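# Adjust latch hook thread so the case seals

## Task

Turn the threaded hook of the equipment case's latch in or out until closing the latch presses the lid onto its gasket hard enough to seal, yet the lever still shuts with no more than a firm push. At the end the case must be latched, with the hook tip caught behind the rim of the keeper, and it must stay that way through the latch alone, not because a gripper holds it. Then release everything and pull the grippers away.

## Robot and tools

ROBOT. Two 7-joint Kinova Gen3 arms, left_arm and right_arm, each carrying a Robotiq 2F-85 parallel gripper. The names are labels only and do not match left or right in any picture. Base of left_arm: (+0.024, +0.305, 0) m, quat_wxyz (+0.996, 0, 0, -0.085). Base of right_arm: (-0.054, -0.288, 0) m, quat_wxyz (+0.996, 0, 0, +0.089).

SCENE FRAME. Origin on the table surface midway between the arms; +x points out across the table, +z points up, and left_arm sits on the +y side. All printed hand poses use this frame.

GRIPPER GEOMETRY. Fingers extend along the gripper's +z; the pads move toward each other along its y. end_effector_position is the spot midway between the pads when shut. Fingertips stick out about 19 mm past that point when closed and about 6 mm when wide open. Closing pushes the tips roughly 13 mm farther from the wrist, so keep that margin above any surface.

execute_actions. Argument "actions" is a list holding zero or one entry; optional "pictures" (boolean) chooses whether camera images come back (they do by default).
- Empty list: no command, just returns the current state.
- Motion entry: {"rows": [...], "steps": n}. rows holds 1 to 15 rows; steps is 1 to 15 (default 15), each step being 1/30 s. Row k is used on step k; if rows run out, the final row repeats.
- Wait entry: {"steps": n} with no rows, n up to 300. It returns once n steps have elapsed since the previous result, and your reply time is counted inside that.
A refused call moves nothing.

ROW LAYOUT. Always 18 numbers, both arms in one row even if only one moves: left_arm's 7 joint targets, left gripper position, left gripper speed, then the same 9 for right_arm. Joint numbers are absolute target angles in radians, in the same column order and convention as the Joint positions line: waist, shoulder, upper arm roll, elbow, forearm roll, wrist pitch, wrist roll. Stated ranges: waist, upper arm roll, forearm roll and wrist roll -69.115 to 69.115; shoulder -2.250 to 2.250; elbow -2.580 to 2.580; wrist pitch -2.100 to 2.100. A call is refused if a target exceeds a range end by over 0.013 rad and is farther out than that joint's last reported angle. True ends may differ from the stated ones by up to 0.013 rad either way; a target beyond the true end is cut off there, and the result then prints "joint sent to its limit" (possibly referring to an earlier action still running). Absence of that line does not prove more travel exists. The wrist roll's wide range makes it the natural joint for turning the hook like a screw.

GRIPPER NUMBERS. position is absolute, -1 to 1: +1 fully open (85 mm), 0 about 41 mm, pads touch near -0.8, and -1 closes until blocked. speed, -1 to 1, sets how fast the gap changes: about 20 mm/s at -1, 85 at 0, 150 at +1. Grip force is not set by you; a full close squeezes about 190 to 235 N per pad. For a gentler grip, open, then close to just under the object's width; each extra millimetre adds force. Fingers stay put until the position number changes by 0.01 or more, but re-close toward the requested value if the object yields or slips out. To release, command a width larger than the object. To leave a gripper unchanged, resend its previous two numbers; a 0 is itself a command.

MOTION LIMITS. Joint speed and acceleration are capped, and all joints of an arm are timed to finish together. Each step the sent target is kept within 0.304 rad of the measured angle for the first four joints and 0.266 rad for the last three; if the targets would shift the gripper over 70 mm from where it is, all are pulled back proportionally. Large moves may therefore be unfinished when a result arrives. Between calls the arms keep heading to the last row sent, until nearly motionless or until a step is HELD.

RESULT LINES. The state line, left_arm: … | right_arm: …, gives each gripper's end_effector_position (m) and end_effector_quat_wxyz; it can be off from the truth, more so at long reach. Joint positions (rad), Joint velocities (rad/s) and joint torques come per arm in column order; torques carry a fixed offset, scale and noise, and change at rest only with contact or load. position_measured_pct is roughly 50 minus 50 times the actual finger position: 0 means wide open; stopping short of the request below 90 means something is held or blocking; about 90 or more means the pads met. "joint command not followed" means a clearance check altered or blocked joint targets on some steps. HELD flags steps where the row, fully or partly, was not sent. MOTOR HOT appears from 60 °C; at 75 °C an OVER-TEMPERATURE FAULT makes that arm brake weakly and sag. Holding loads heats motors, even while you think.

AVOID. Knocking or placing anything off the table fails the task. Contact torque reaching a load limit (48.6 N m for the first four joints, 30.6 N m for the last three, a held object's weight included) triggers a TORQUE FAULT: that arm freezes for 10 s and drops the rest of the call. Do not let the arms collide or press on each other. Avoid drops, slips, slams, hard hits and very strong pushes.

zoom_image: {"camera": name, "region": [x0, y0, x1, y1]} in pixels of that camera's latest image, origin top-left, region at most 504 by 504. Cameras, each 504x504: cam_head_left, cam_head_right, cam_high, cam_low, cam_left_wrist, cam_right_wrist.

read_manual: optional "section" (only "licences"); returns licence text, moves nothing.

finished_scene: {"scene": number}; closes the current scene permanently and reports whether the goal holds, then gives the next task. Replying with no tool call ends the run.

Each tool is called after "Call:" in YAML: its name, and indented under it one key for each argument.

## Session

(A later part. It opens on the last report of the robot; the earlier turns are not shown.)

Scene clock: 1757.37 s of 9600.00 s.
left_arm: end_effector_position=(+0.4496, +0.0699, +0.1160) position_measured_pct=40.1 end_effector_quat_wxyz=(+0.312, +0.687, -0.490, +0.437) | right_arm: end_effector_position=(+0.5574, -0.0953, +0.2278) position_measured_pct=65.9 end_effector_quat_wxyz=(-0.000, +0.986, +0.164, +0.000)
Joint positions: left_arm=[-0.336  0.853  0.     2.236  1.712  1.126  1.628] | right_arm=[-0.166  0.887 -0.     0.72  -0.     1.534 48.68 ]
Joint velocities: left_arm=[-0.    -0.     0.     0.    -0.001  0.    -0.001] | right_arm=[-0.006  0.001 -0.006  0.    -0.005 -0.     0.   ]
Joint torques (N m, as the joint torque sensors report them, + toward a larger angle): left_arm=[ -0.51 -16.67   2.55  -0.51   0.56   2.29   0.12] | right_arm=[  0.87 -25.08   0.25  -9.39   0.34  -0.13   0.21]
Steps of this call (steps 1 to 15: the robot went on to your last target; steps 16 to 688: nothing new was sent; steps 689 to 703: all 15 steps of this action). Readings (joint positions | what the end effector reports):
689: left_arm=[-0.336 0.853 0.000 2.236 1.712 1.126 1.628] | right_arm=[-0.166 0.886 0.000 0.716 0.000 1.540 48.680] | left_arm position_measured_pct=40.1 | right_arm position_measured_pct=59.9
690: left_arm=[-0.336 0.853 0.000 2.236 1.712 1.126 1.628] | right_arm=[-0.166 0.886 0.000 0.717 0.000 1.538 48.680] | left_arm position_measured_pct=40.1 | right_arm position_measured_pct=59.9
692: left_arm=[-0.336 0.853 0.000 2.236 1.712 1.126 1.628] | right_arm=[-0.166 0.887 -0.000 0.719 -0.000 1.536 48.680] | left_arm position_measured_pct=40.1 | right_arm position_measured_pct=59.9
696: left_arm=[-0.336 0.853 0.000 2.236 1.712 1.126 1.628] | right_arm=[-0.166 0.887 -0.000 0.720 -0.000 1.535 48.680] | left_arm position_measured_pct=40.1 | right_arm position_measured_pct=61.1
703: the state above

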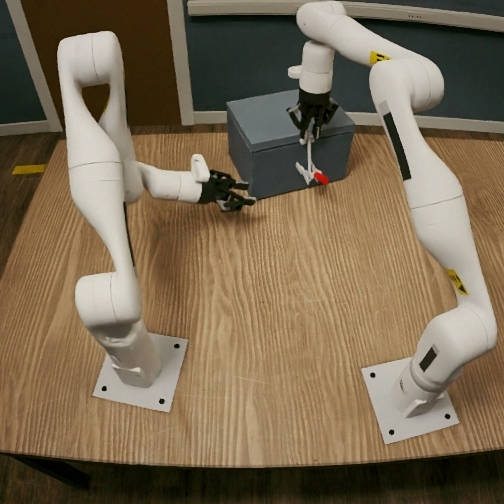

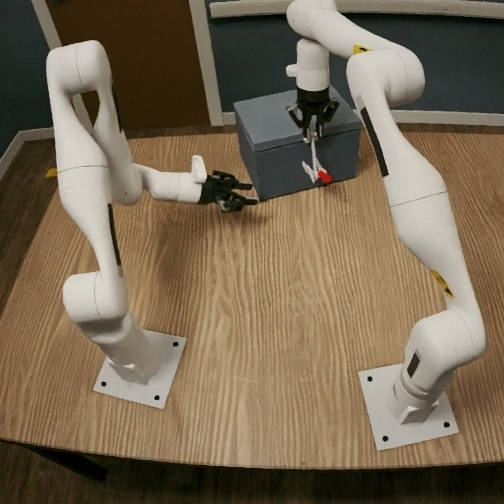

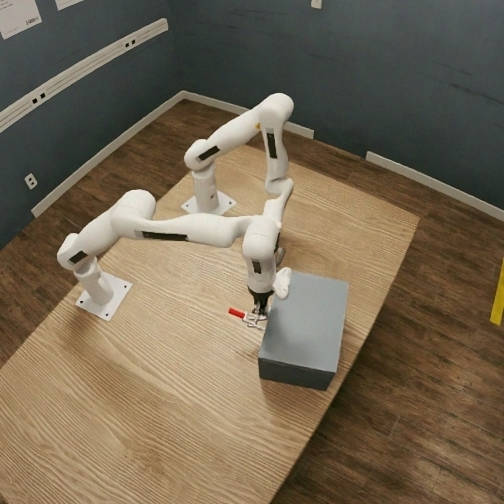

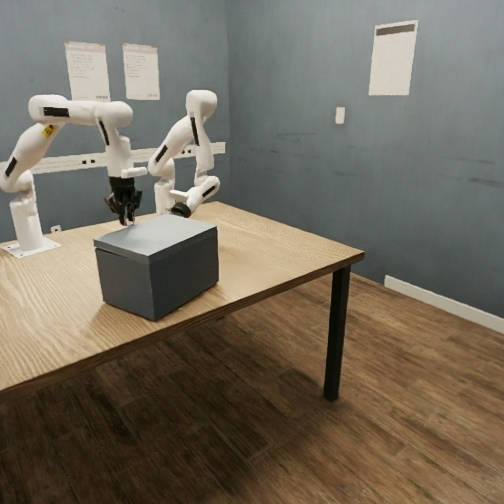

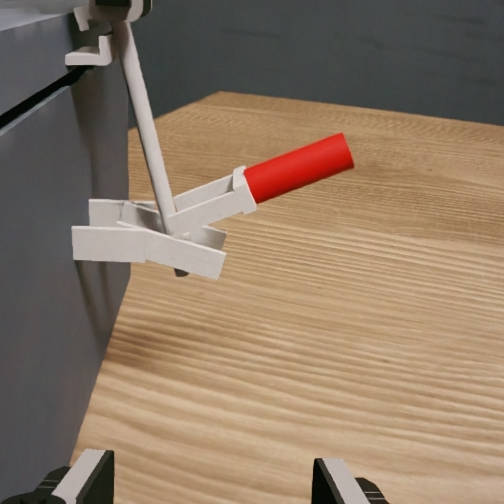

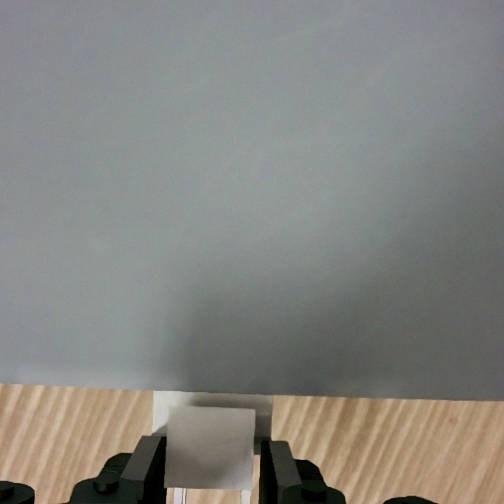

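Call:
execute_actions:
  actions:
    - {"rows":[[-0.336,0.853,0,2.236,1.712,1.126,1.628,0.2,0,-0.1675,0.8871,0,0.7203,0,1.5342,48.68,-0.33,-1],[-0.336,0.853,0,2.236,1.712,1.126,1.628,0.2,0,-0.1675,0.8871,0,0.7203,0,1.5342,48.68,-0.33,-1],[-0.336,0.853,0,2.236,1.712,1.126,1.628,0.2,0,-0.1675,0.8871,0,0.7203,0,1.5342,48.68,-0.33,-1],[-0.336,0.853,0,2.236,1.712,1.126,1.628,0.2,0,-0.1675,0.8871,0,0.7203,0,1.5342,48.68,-0.41,-1]],"steps":15}

Call:
zoom_image:
  camera: "cam_left_wrist"
  region: [40, 0, 200, 100]

Scene clock: 1766.13 s of 9600.00 s.
left_arm: end_effector_position=(+0.4496, +0.0699, +0.1160) position_measured_pct=40.1 end_effector_quat_wxyz=(+0.312, +0.687, -0.490, +0.437) | right_arm: end_effector_position=(+0.5571, -0.0942, +0.2279) position_measured_pct=69.4 end_effector_quat_wxyz=(-0.000, +0.986, +0.165, +0.000)
Joint positions: left_arm=[-0.336  0.853  0.     2.236  1.712  1.126  1.628] | right_arm=[-0.168  0.887 -0.     0.72  -0.     1.534 48.68 ]
Joint velocities: left_arm=[-0.     0.001 -0.     0.    -0.001 -0.     0.001] | right_arm=[-0. -0. -0. -0. -0.  0. -0.]
Joint torques (N m, as the joint torque sensors report them, + toward a larger angle): left_arm=[ -0.3  -16.27   2.11  -1.01   0.37   2.38   0.26] | right_arm=[  0.09 -25.08   0.27  -9.29  -0.06  -0.14   0.29]
Steps of this call (steps 1 to 15: the robot went on to your last target; steps 16 to 248: nothing new was sent; steps 249 to 263: all 15 steps of this action). Readings (joint positions | what the end effector reports):
249: left_arm=[-0.336 0.853 0.000 2.236 1.712 1.126 1.628] | right_arm=[-0.167 0.887 -0.000 0.720 -0.000 1.534 48.680] | left_arm position_measured_pct=40.1 | right_arm position_measured_pct=66.7
250: left_arm=[-0.336 0.853 0.000 2.236 1.712 1.126 1.628] | right_arm=[-0.167 0.887 -0.000 0.720 -0.000 1.534 48.680] | left_arm position_measured_pct=40.1 | right_arm position_measured_pct=66.7
252: left_arm=[-0.336 0.853 0.000 2.236 1.712 1.126 1.628] | right_arm=[-0.167 0.887 -0.000 0.720 -0.000 1.534 48.680] | left_arm position_measured_pct=40.1 | right_arm position_measured_pct=66.7
256: left_arm=[-0.336 0.853 0.000 2.236 1.712 1.126 1.628] | right_arm=[-0.168 0.887 -0.000 0.720 -0.000 1.534 48.680] | left_arm position_measured_pct=40.1 | right_arm position_measured_pct=68.3
263: the state above

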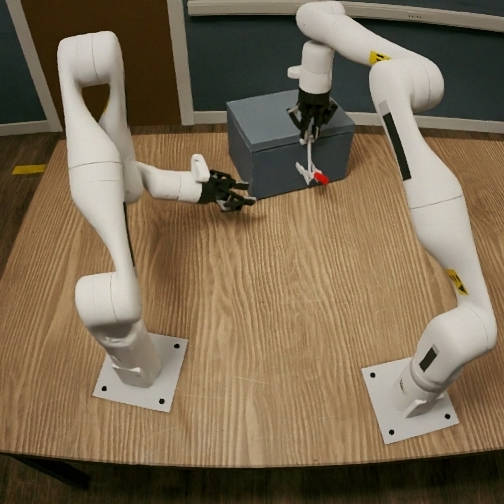

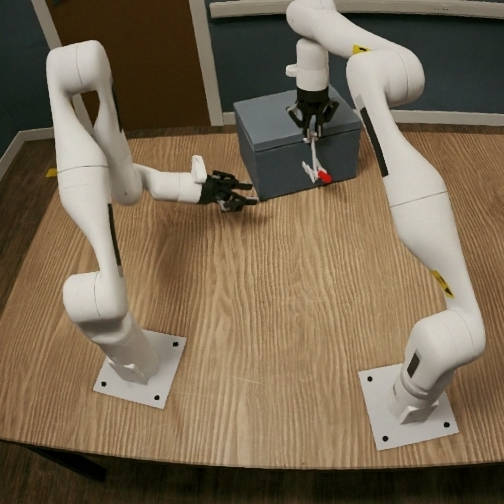

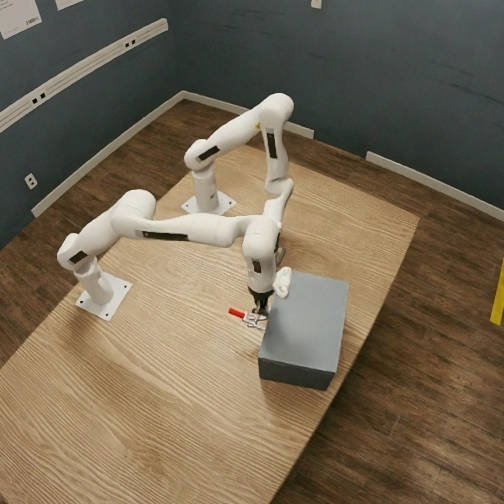

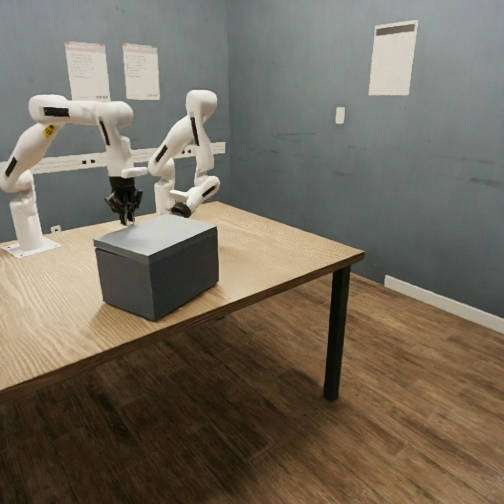

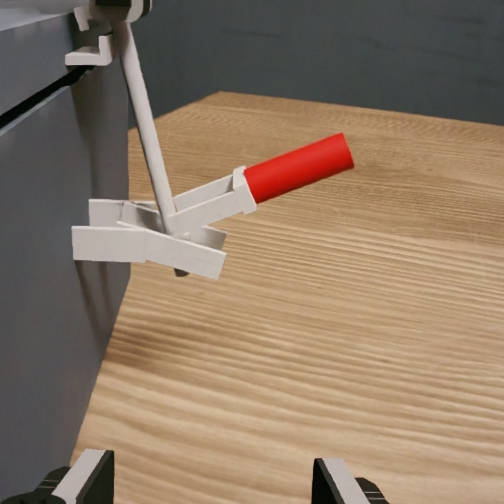

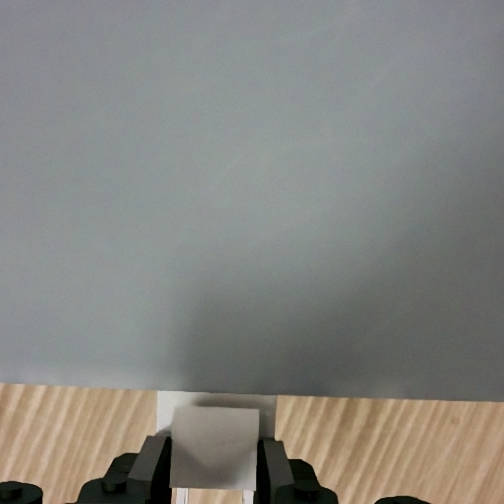

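Region (40, 0, 200, 100) of cam_left_wrist's 504x504 image, scaled by 3.150; it fills the top 315 rows of this view, and the rest is white.

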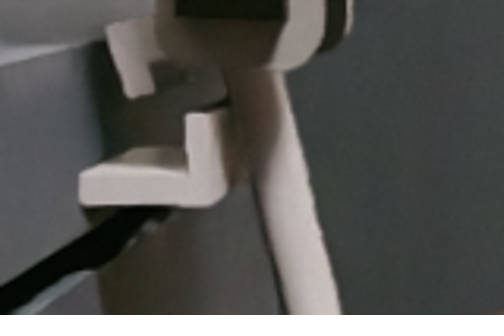

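Call:
execute_actions:
  actions:
    - {"rows":[[-0.336,0.853,0,2.236,1.712,1.126,1.628,0.2,0,-0.1675,0.8857,0,0.715,0,1.5409,48.68,-0.41,-1],[-0.336,0.853,0,2.236,1.712,1.126,1.628,0.2,0,-0.1675,0.8857,0,0.715,0,1.5409,48.68,-0.41,-1],[-0.336,0.853,0,2.236,1.712,1.126,1.628,0.2,0,-0.1675,0.8857,0,0.715,0,1.5409,48.68,-0.41,-1],[-0.336,0.853,0,2.236,1.712,1.126,1.628,0.2,0,-0.1675,0.8843,0,0.7099,0,1.5474,48.68,-0.41,-1],[-0.336,0.853,0,2.236,1.712,1.126,1.628,0.2,0,-0.1675,0.8843,0,0.7099,0,1.5474,48.68,-0.41,-1],[-0.336,0.853,0,2.236,1.712,1.126,1.628,0.2,0,-0.1675,0.8843,0,0.7099,0,1.5474,48.68,-0.41,-1],[-0.336,0.853,0,2.236,1.712,1.126,1.628,0.2,0,-0.1675,0.883,0,0.705,0,1.5536,48.68,-0.41,-1]],"steps":15}

Scene clock: 1808.37 s of 9600.00 s.
left_arm: end_effector_position=(+0.4496, +0.0699, +0.1160) position_measured_pct=40.1 end_effector_quat_wxyz=(+0.312, +0.687, -0.490, +0.437) | right_arm: end_effector_position=(+0.5545, -0.0951, +0.2293) position_measured_pct=69.4 end_effector_quat_wxyz=(+0.001, +0.986, +0.165, -0.006)
Joint positions: left_arm=[-0.336  0.853  0.     2.236  1.712  1.126  1.628] | right_arm=[-0.168  0.89  -0.     0.709 -0.     1.554 48.68 ]
Joint velocities: left_arm=[-0.001 -0.     0.     0.     0.     0.    -0.   ] | right_arm=[ 0.001  0.002 -0.001 -0.004 -0.     0.004 -0.   ]
Joint torques (N m, as the joint torque sensors report them, + toward a larger angle): left_arm=[ -0.39 -16.49   2.33  -1.13   0.65   2.48   0.18] | right_arm=[  0.21 -30.85   0.43 -12.56  -0.2    0.23   0.39]
Steps of this call (steps 1 to 15: the robot went on to your last target; steps 16 to 1252: nothing new was sent; steps 1253 to 1267: all 15 steps of this action). Readings (joint positions | what the end effector reports):
1253: left_arm=[-0.336 0.853 0.000 2.236 1.712 1.126 1.628] | right_arm=[-0.168 0.887 -0.000 0.720 -0.000 1.535 48.680] | left_arm position_measured_pct=40.1 | right_arm position_measured_pct=69.4
1254: left_arm=[-0.336 0.853 0.000 2.236 1.712 1.126 1.628] | right_arm=[-0.168 0.887 -0.000 0.719 -0.000 1.537 48.680] | left_arm position_measured_pct=40.1 | right_arm position_measured_pct=69.4
1256: left_arm=[-0.336 0.853 0.000 2.236 1.712 1.126 1.628] | right_arm=[-0.168 0.887 -0.000 0.717 -0.000 1.540 48.680] | left_arm position_measured_pct=40.1 | right_arm position_measured_pct=69.4
1260: left_arm=[-0.336 0.853 0.000 2.236 1.712 1.126 1.628] | right_arm=[-0.168 0.889 -0.000 0.713 -0.000 1.549 48.680] | left_arm position_measured_pct=40.1 | right_arm position_measured_pct=69.4
1267: the state above

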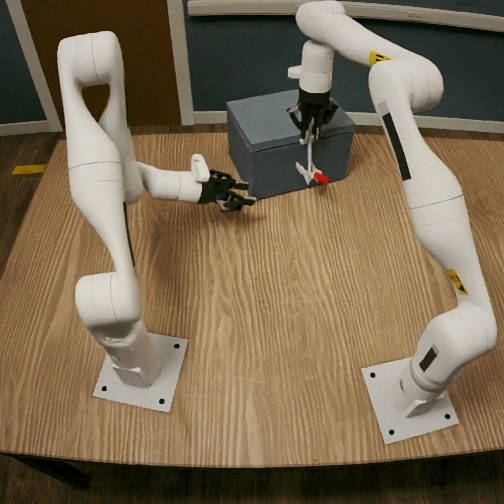

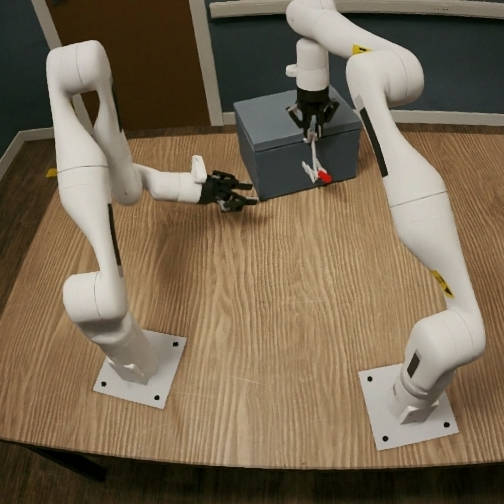

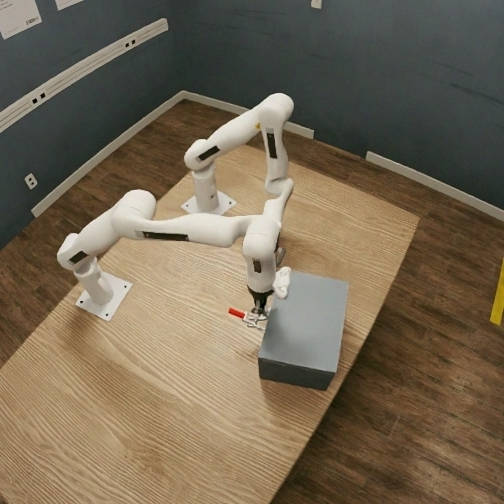

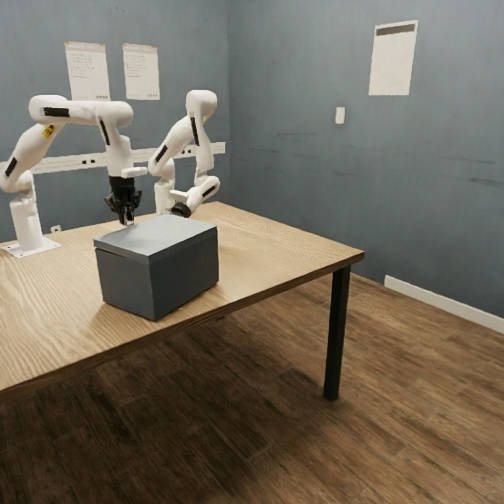

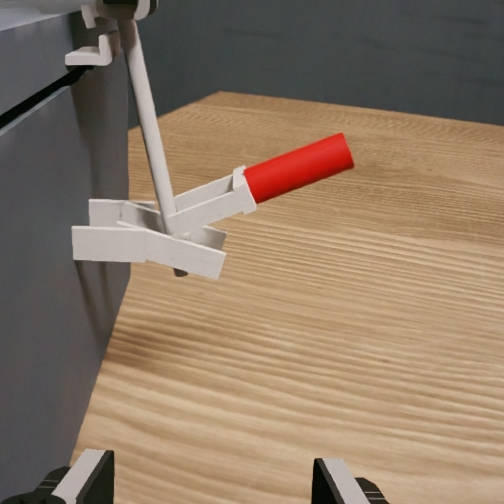

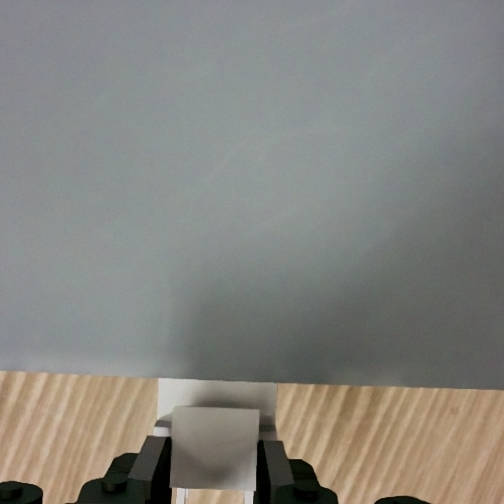

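Call:
execute_actions:
  actions:
    - {"rows":[[-0.336,0.853,0,2.236,1.712,1.126,1.628,0.2,0,-0.1675,0.8815,0,0.7025,0,1.5576,48.68,-0.5,-1],[-0.336,0.853,0,2.236,1.712,1.126,1.628,0.2,0,-0.1675,0.8815,0,0.7025,0,1.5576,48.68,-0.5,-1],[-0.336,0.853,0,2.236,1.712,1.126,1.628,0.2,0,-0.1675,0.8815,0,0.7025,0,1.5576,48.68,-0.5,-1],[-0.336,0.853,0,2.236,1.712,1.126,1.628,0.2,0,-0.1675,0.8815,0,0.7025,0,1.5576,48.68,-0.5,-1],[-0.336,0.853,0,2.236,1.712,1.126,1.628,0.2,0,-0.1675,0.88,0,0.7,0,1.5616,48.68,-0.5,-1],[-0.336,0.853,0,2.236,1.712,1.126,1.628,0.2,0,-0.1675,0.88,0,0.7,0,1.5616,48.68,-0.5,-1],[-0.336,0.853,0,2.236,1.712,1.126,1.628,0.2,0,-0.1675,0.88,0,0.7,0,1.5616,48.68,-0.5,-1],[-0.336,0.853,0,2.236,1.712,1.126,1.628,0.2,0,-0.1675,0.8785,0,0.6975,0,1.5656,48.68,-0.5,-1]],"steps":15}

Scene clock: 1838.90 s of 9600.00 s.
left_arm: end_effector_position=(+0.4496, +0.0699, +0.1160) position_measured_pct=40.1 end_effector_quat_wxyz=(+0.312, +0.687, -0.490, +0.437) | right_arm: end_effector_position=(+0.5533, -0.0955, +0.2337) position_measured_pct=71.0 end_effector_quat_wxyz=(+0.001, +0.986, +0.165, -0.007)
Joint positions: left_arm=[-0.336  0.853  0.     2.236  1.712  1.126  1.628] | right_arm=[-0.168  0.887 -0.     0.702 -0.     1.566 48.68 ]
Joint velocities: left_arm=[ 0.001 -0.001 -0.     0.    -0.     0.     0.   ] | right_arm=[ 0.    -0.002  0.    -0.003 -0.     0.004 -0.   ]
Joint torques (N m, as the joint torque sensors report them, + toward a larger angle): left_arm=[ -0.33 -16.69   2.27  -0.91   0.34   2.25   0.11] | right_arm=[ -0.11 -31.81   0.18 -13.39  -0.04   0.18   0.26]
Steps of this call (steps 1 to 15: the robot went on to your last target; steps 16 to 901: nothing new was sent; steps 902 to 916: all 15 steps of this action). Readings (joint positions | what the end effector reports):
902: left_arm=[-0.336 0.853 0.000 2.236 1.712 1.126 1.628] | right_arm=[-0.168 0.890 -0.000 0.709 -0.000 1.555 48.680] | left_arm position_measured_pct=40.1 | right_arm position_measured_pct=69.4
903: left_arm=[-0.336 0.853 0.000 2.236 1.712 1.126 1.628] | right_arm=[-0.168 0.890 -0.000 0.708 -0.000 1.556 48.680] | left_arm position_measured_pct=40.1 | right_arm position_measured_pct=69.4
905: left_arm=[-0.336 0.853 0.000 2.236 1.712 1.126 1.628] | right_arm=[-0.168 0.890 -0.000 0.708 -0.000 1.557 48.680] | left_arm position_measured_pct=40.1 | right_arm position_measured_pct=69.8
909: left_arm=[-0.336 0.853 0.000 2.236 1.712 1.126 1.628] | right_arm=[-0.168 0.889 -0.000 0.705 -0.000 1.561 48.680] | left_arm position_measured_pct=40.1 | right_arm position_measured_pct=71.0
916: the state above

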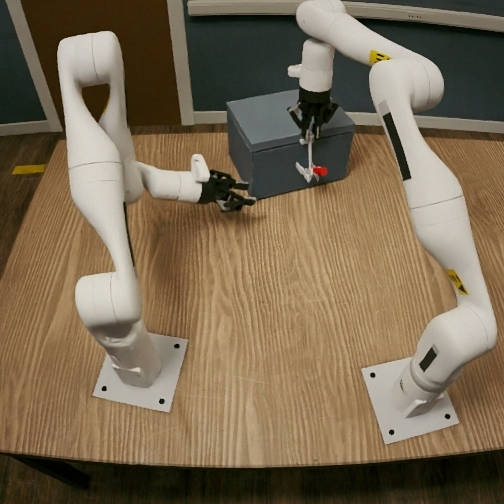

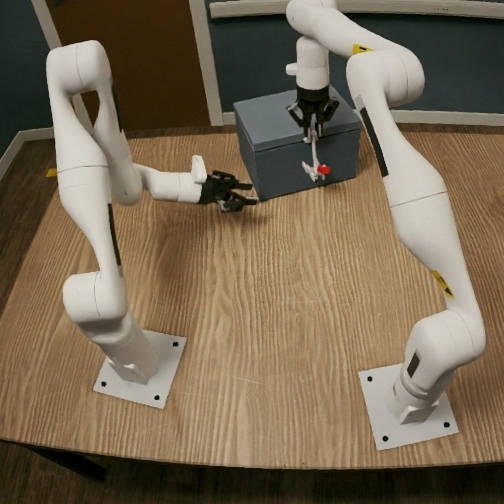

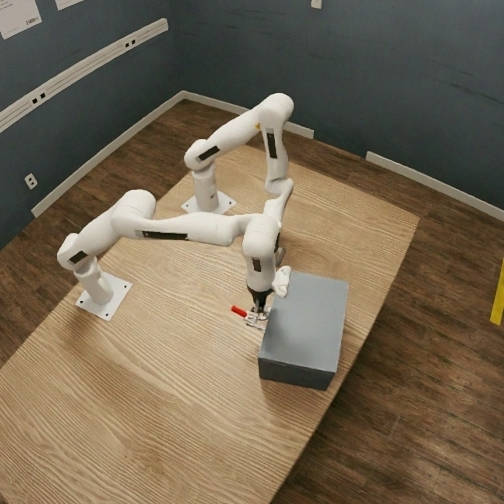

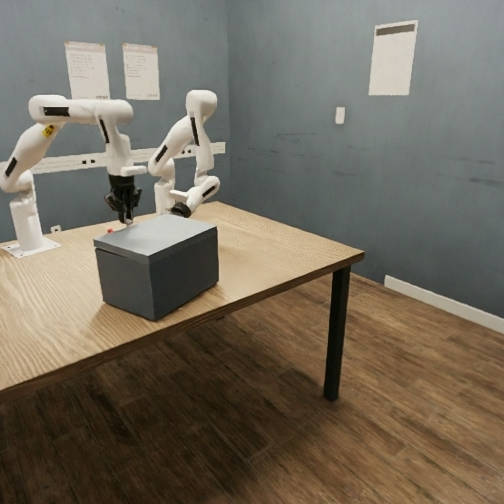

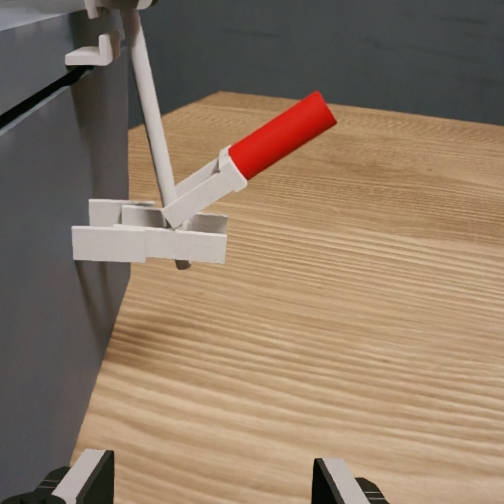

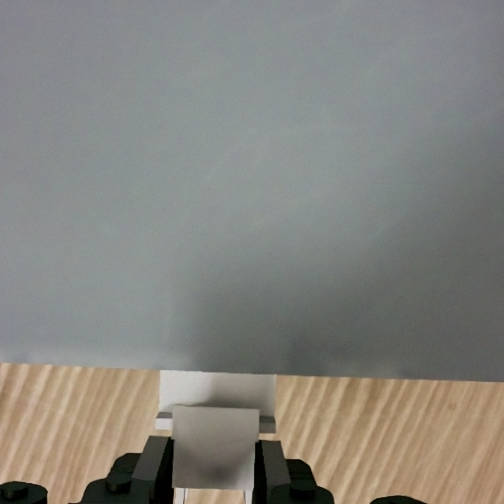

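Call:
execute_actions:
  actions:
    - {"rows":[[-0.336,0.853,0,2.236,1.712,1.126,1.628,0.2,0,-0.1675,0.875,0,0.72,0,1.5466,48.68,-0.42,-1],[-0.336,0.853,0,2.236,1.712,1.126,1.628,0.2,0,-0.1675,0.875,0,0.72,0,1.5466,48.68,-0.42,-1],[-0.336,0.853,0,2.236,1.712,1.126,1.628,0.2,0,-0.1675,0.875,0,0.72,0,1.5466,48.68,-0.42,-1],[-0.336,0.853,0,2.236,1.712,1.126,1.628,0.2,0,-0.1675,0.857,0,0.757,0,1.5276,48.68,-0.42,-1],[-0.336,0.853,0,2.236,1.712,1.126,1.628,0.2,0,-0.1675,0.857,0,0.757,0,1.5276,48.68,-0.42,-1],[-0.336,0.853,0,2.236,1.712,1.126,1.628,0.2,0,-0.1675,0.857,0,0.757,0,1.5276,48.68,-0.42,-1],[-0.336,0.853,0,2.236,1.712,1.126,1.628,0.2,0,-0.1675,0.8399,0,0.7943,0,1.5074,48.68,-0.42,-1],[-0.336,0.853,0,2.236,1.712,1.126,1.628,0.2,0,-0.1675,0.8399,0,0.7943,0,1.5074,48.68,-0.42,-1],[-0.336,0.853,0,2.236,1.712,1.126,1.628,0.2,0,-0.1675,0.8399,0,0.7943,0,1.5074,48.68,-0.42,-1],[-0.336,0.853,0,2.236,1.712,1.126,1.628,0.2,0,-0.1675,0.825,0,0.824,0,1.4926,48.68,-0.42,-1],[-0.336,0.853,0,2.236,1.712,1.126,1.628,0.2,0,-0.1675,0.825,0,0.824,0,1.4926,48.68,-0.42,-1],[-0.336,0.853,0,2.236,1.712,1.126,1.628,0.2,0,-0.1675,0.8098,0,0.8539,0,1.4779,48.68,-0.42,-1]],"steps":15}
  pictures: false

Call:
execute_actions:
  actions:
    - {"steps":10}

Scene clock: 1899.40 s of 9600.00 s.
left_arm: end_effector_position=(+0.4496, +0.0699, +0.1160) position_measured_pct=40.1 end_effector_quat_wxyz=(+0.312, +0.687, -0.490, +0.437) | right_arm: end_effector_position=(+0.5399, -0.1002, +0.2354) position_measured_pct=70.6 end_effector_quat_wxyz=(-0.001, +0.986, +0.165, +0.002)
Joint positions: left_arm=[-0.336  0.853  0.     2.236  1.712  1.126  1.628] | right_arm=[-0.168  0.82  -0.     0.83  -0.     1.488 48.68 ]
Joint velocities: left_arm=[-0.001  0.    -0.002  0.001 -0.     0.     0.001] | right_arm=[-0.001 -0.137 -0.     0.266 -0.    -0.141  0.   ]
Joint torques (N m, as the joint torque sensors report them, + toward a larger angle): left_arm=[ -0.42 -16.22   2.31  -0.77   0.52   2.39   0.07] | right_arm=[  0.31 -21.82   0.48  -8.06   0.03   0.65   0.41]
Steps of this call (steps 1 to 15: the robot went on to your last target; steps 16 to 1800: nothing new was sent; steps 1801 to 1815: all 15 steps of this action). Readings (joint positions | what the end effector reports):
1801: left_arm=[-0.336 0.853 0.000 2.236 1.712 1.126 1.628] | right_arm=[-0.168 0.886 -0.000 0.703 -0.000 1.565 48.680] | left_arm position_measured_pct=40.1 | right_arm position_measured_pct=71.0
1802: left_arm=[-0.336 0.853 0.000 2.236 1.712 1.126 1.628] | right_arm=[-0.168 0.885 -0.000 0.707 -0.000 1.561 48.680] | left_arm position_measured_pct=40.1 | right_arm position_measured_pct=71.0
1804: left_arm=[-0.336 0.853 0.000 2.236 1.712 1.126 1.628] | right_arm=[-0.168 0.881 -0.000 0.716 -0.000 1.552 48.680] | left_arm position_measured_pct=40.1 | right_arm position_measured_pct=70.6
1808: left_arm=[-0.336 0.853 0.000 2.236 1.712 1.126 1.628] | right_arm=[-0.168 0.861 -0.000 0.753 -0.000 1.530 48.680] | left_arm position_measured_pct=40.1 | right_arm position_measured_pct=70.6
1815: the state above

Scene clock: 1899.73 s of 9600.00 s.
left_arm: end_effector_position=(+0.4496, +0.0699, +0.1160) position_measured_pct=40.1 end_effector_quat_wxyz=(+0.312, +0.687, -0.490, +0.437) | right_arm: end_effector_position=(+0.5365, -0.1014, +0.2353) position_measured_pct=70.6 end_effector_quat_wxyz=(-0.001, +0.986, +0.165, +0.001)
Joint positions: left_arm=[-0.336  0.853  0.     2.236  1.712  1.126  1.628] | right_arm=[-0.168  0.809 -0.     0.852 -0.     1.477 48.68 ]
Joint velocities: left_arm=[ 0.     0.    -0.001 -0.    -0.001 -0.001  0.   ] | right_arm=[ 0.001 -0.003 -0.     0.005  0.    -0.003 -0.   ]
Joint torques (N m, as the joint torque sensors report them, + toward a larger angle): left_arm=[  0.01 -16.6    2.67  -0.97   0.38   2.17   0.16] | right_arm=[  0.15 -23.52   0.42  -8.8   -0.01   0.49   0.15]
Steps of this call (steps 1 to 10: the robot went on to your last target). Readings (joint positions | what the end effector reports):
1: left_arm=[-0.336 0.853 0.000 2.236 1.712 1.126 1.628] | right_arm=[-0.168 0.816 -0.000 0.838 -0.000 1.484 48.680] | left_arm position_measured_pct=40.1 | right_arm position_measured_pct=70.6
2: left_arm=[-0.336 0.853 0.000 2.236 1.712 1.126 1.628] | right_arm=[-0.168 0.814 -0.000 0.843 -0.000 1.481 48.680] | left_arm position_measured_pct=40.1 | right_arm position_measured_pct=70.6
4: left_arm=[-0.336 0.853 0.000 2.236 1.712 1.126 1.628] | right_arm=[-0.168 0.811 -0.000 0.849 -0.000 1.478 48.680] | left_arm position_measured_pct=40.1 | right_arm position_measured_pct=70.6
8: left_arm=[-0.336 0.853 0.000 2.236 1.712 1.126 1.628] | right_arm=[-0.168 0.810 -0.000 0.852 -0.000 1.477 48.680] | left_arm position_measured_pct=40.1 | right_arm position_measured_pct=70.6
10: the state above

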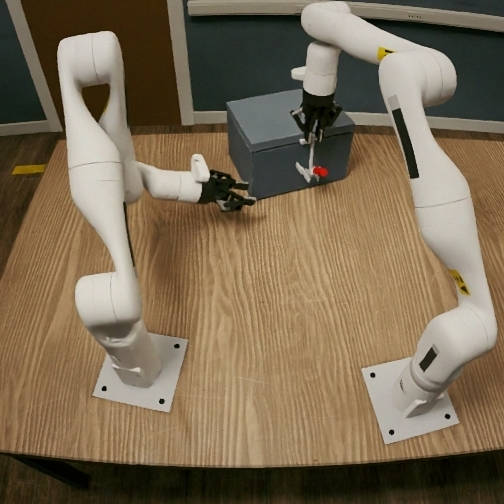

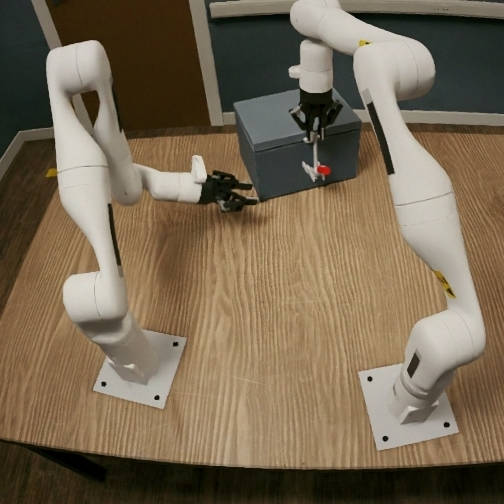

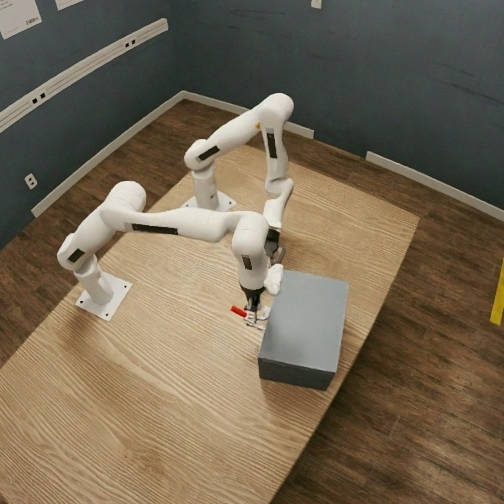

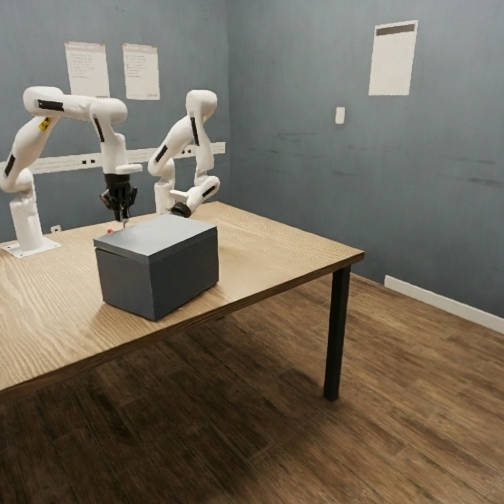

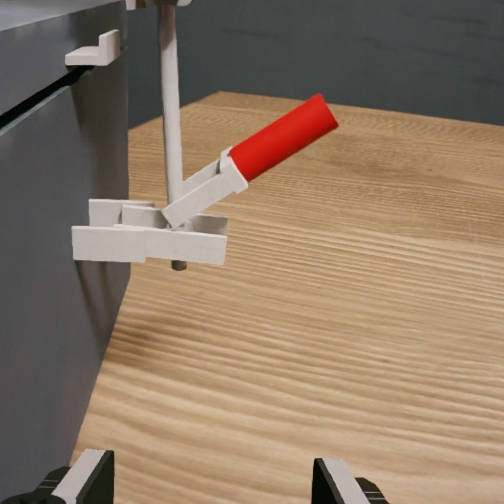

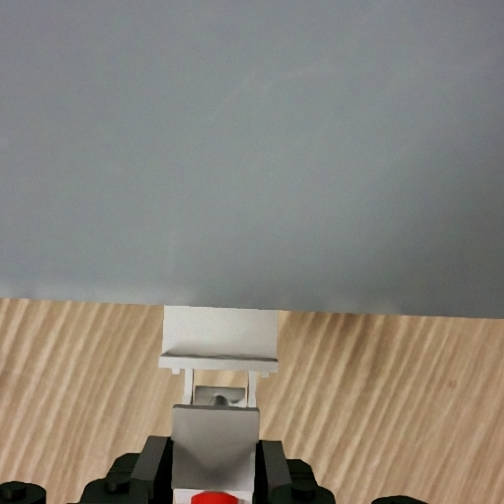

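Call:
execute_actions:
  actions:
    - {"rows":[[-0.336,0.853,0,2.236,1.712,1.126,1.628,0.2,0,-0.1675,0.7978,0,0.8776,0,1.4662,48.68,-0.42,-1],[-0.336,0.853,0,2.236,1.712,1.126,1.628,0.2,0,-0.1675,0.7978,0,0.8776,0,1.4662,48.68,-0.42,-1],[-0.336,0.853,0,2.236,1.712,1.126,1.628,0.2,0,-0.1675,0.7978,0,0.8776,0,1.4662,48.68,-0.42,-1],[-0.336,0.853,0,2.236,1.712,1.126,1.628,0.2,0,-0.1675,0.7978,0,0.8776,0,1.4662,48.68,-0.42,-1],[-0.336,0.853,0,2.236,1.712,1.126,1.628,0.2,0,-0.1675,0.7978,0,0.8776,0,1.4662,48.68,-0.42,-1],[-0.336,0.853,0,2.236,1.712,1.126,1.628,0.2,0,-0.1675,0.7978,0,0.8776,0,1.4662,47.11,-0.45,-1]],"steps":15}
  pictures: false

Call:
execute_actions:
  actions:
    - {"steps":45}

Scene clock: 1947.27 s of 9600.00 s.
left_arm: end_effector_position=(+0.4496, +0.0699, +0.1160) position_measured_pct=40.1 end_effector_quat_wxyz=(+0.312, +0.687, -0.490, +0.437) | right_arm: end_effector_position=(+0.5327, -0.1023, +0.2355) position_measured_pct=70.6 end_effector_quat_wxyz=(-0.001, +1.000, +0.015, +0.001)
Joint positions: left_arm=[-0.336  0.853  0.     2.236  1.712  1.126  1.628] | right_arm=[-0.168  0.797 -0.001  0.876 -0.001  1.465 48.377]
Joint velocities: left_arm=[ 0.     0.001  0.     0.    -0.     0.    -0.   ] | right_arm=[-0.003 -0.003 -0.001  0.005 -0.001 -0.001 -1.216]
Joint torques (N m, as the joint torque sensors report them, + toward a larger angle): left_arm=[ -0.28 -16.9    2.21  -1.27   0.31   2.37   0.16] | right_arm=[  0.6  -22.86   0.84  -8.46   0.45   0.41   0.33]
Steps of this call (steps 1 to 30: the robot went on to your last target; steps 31 to 1411: nothing new was sent; steps 1412 to 1426: all 15 steps of this action). Readings (joint positions | what the end effector reports):
1412: left_arm=[-0.336 0.853 0.000 2.236 1.712 1.126 1.628] | right_arm=[-0.168 0.808 -0.000 0.854 -0.000 1.476 48.680] | left_arm position_measured_pct=40.1 | right_arm position_measured_pct=70.6
1413: left_arm=[-0.336 0.853 0.000 2.236 1.712 1.126 1.628] | right_arm=[-0.168 0.805 -0.000 0.860 -0.000 1.474 48.680] | left_arm position_measured_pct=40.1 | right_arm position_measured_pct=70.6
1415: left_arm=[-0.336 0.853 0.000 2.236 1.712 1.126 1.628] | right_arm=[-0.168 0.801 -0.000 0.869 -0.000 1.469 48.680] | left_arm position_measured_pct=40.1 | right_arm position_measured_pct=70.6
1419: left_arm=[-0.336 0.853 0.000 2.236 1.712 1.126 1.628] | right_arm=[-0.168 0.798 -0.000 0.874 -0.000 1.466 48.650] | left_arm position_measured_pct=40.1 | right_arm position_measured_pct=70.6
1426: the state above

Scene clock: 1948.77 s of 9600.00 s.
left_arm: end_effector_position=(+0.4496, +0.0699, +0.1160) position_measured_pct=40.1 end_effector_quat_wxyz=(+0.312, +0.687, -0.490, +0.437) | right_arm: end_effector_position=(+0.5317, -0.1010, +0.2353) position_measured_pct=70.6 end_effector_quat_wxyz=(-0.001, +0.815, -0.579, -0.001)
Joint positions: left_arm=[-0.336  0.853  0.     2.236  1.712  1.126  1.628] | right_arm=[-0.17   0.797 -0.002  0.877 -0.002  1.466 47.11 ]
Joint velocities: left_arm=[-0.    -0.     0.     0.     0.001  0.    -0.001] | right_arm=[-0.     0.001  0.001 -0.001  0.    -0.    -0.   ]
Joint torques (N m, as the joint torque sensors report them, + toward a larger angle): left_arm=[ -0.07 -16.29   2.15  -0.81   0.5    2.37   0.24] | right_arm=[  1.59 -22.74   1.73  -8.55   0.63   0.14   0.23]
Steps of this call (steps 1 to 45: the robot went on to your last target). Readings (joint positions | what the end effector reports):
1: left_arm=[-0.336 0.853 0.000 2.236 1.712 1.126 1.628] | right_arm=[-0.168 0.797 -0.001 0.876 -0.001 1.466 48.337] | left_arm position_measured_pct=40.1 | right_arm position_measured_pct=70.6
2: left_arm=[-0.336 0.853 0.000 2.236 1.712 1.126 1.628] | right_arm=[-0.169 0.797 -0.001 0.876 -0.001 1.466 48.296] | left_arm position_measured_pct=40.1 | right_arm position_measured_pct=70.6
4: left_arm=[-0.336 0.853 0.000 2.236 1.712 1.126 1.628] | right_arm=[-0.169 0.797 -0.001 0.877 -0.001 1.466 48.215] | left_arm position_measured_pct=40.1 | right_arm position_measured_pct=70.6
8: left_arm=[-0.336 0.853 0.000 2.236 1.712 1.126 1.628] | right_arm=[-0.169 0.797 -0.001 0.877 -0.001 1.466 48.052] | left_arm position_measured_pct=40.1 | right_arm position_measured_pct=70.6
45: the state above

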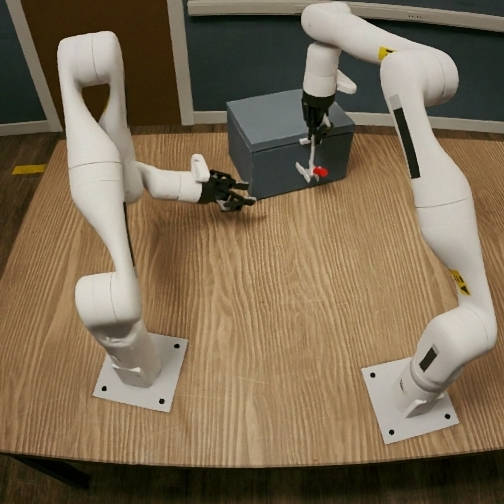

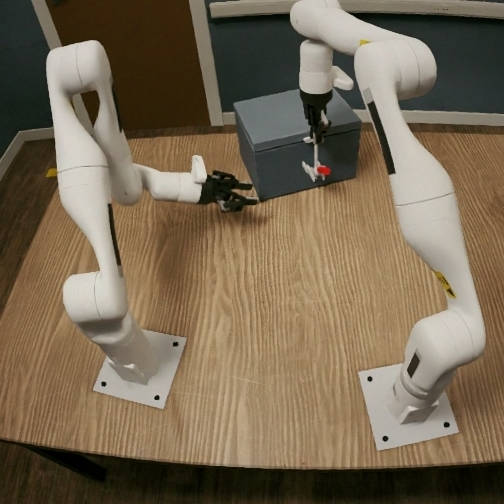

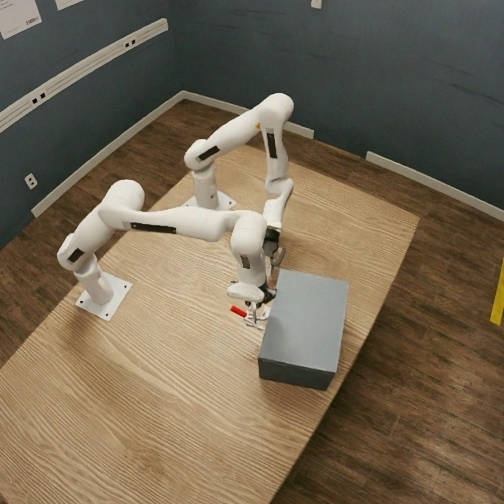

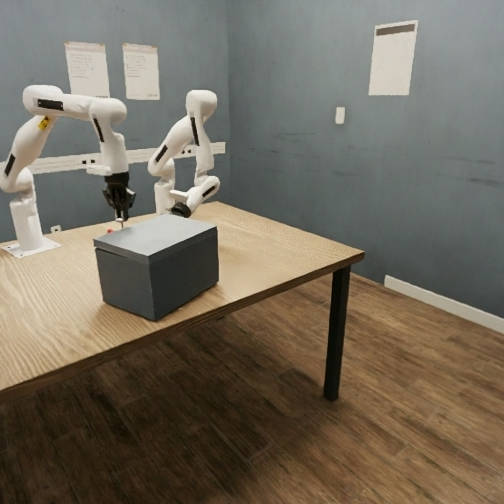

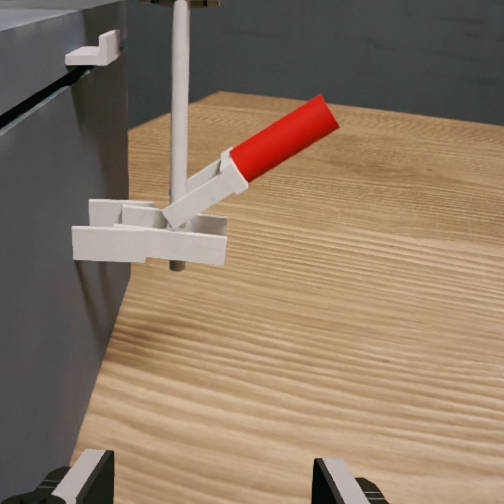

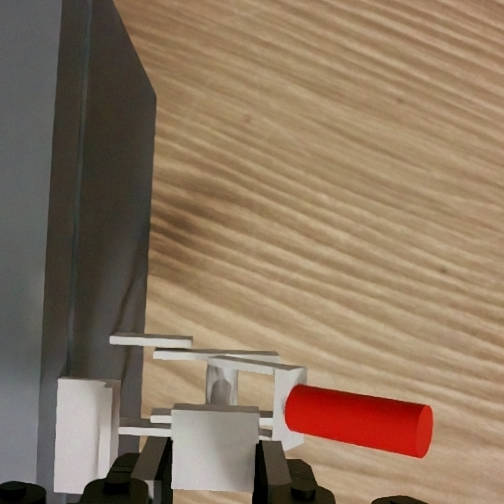

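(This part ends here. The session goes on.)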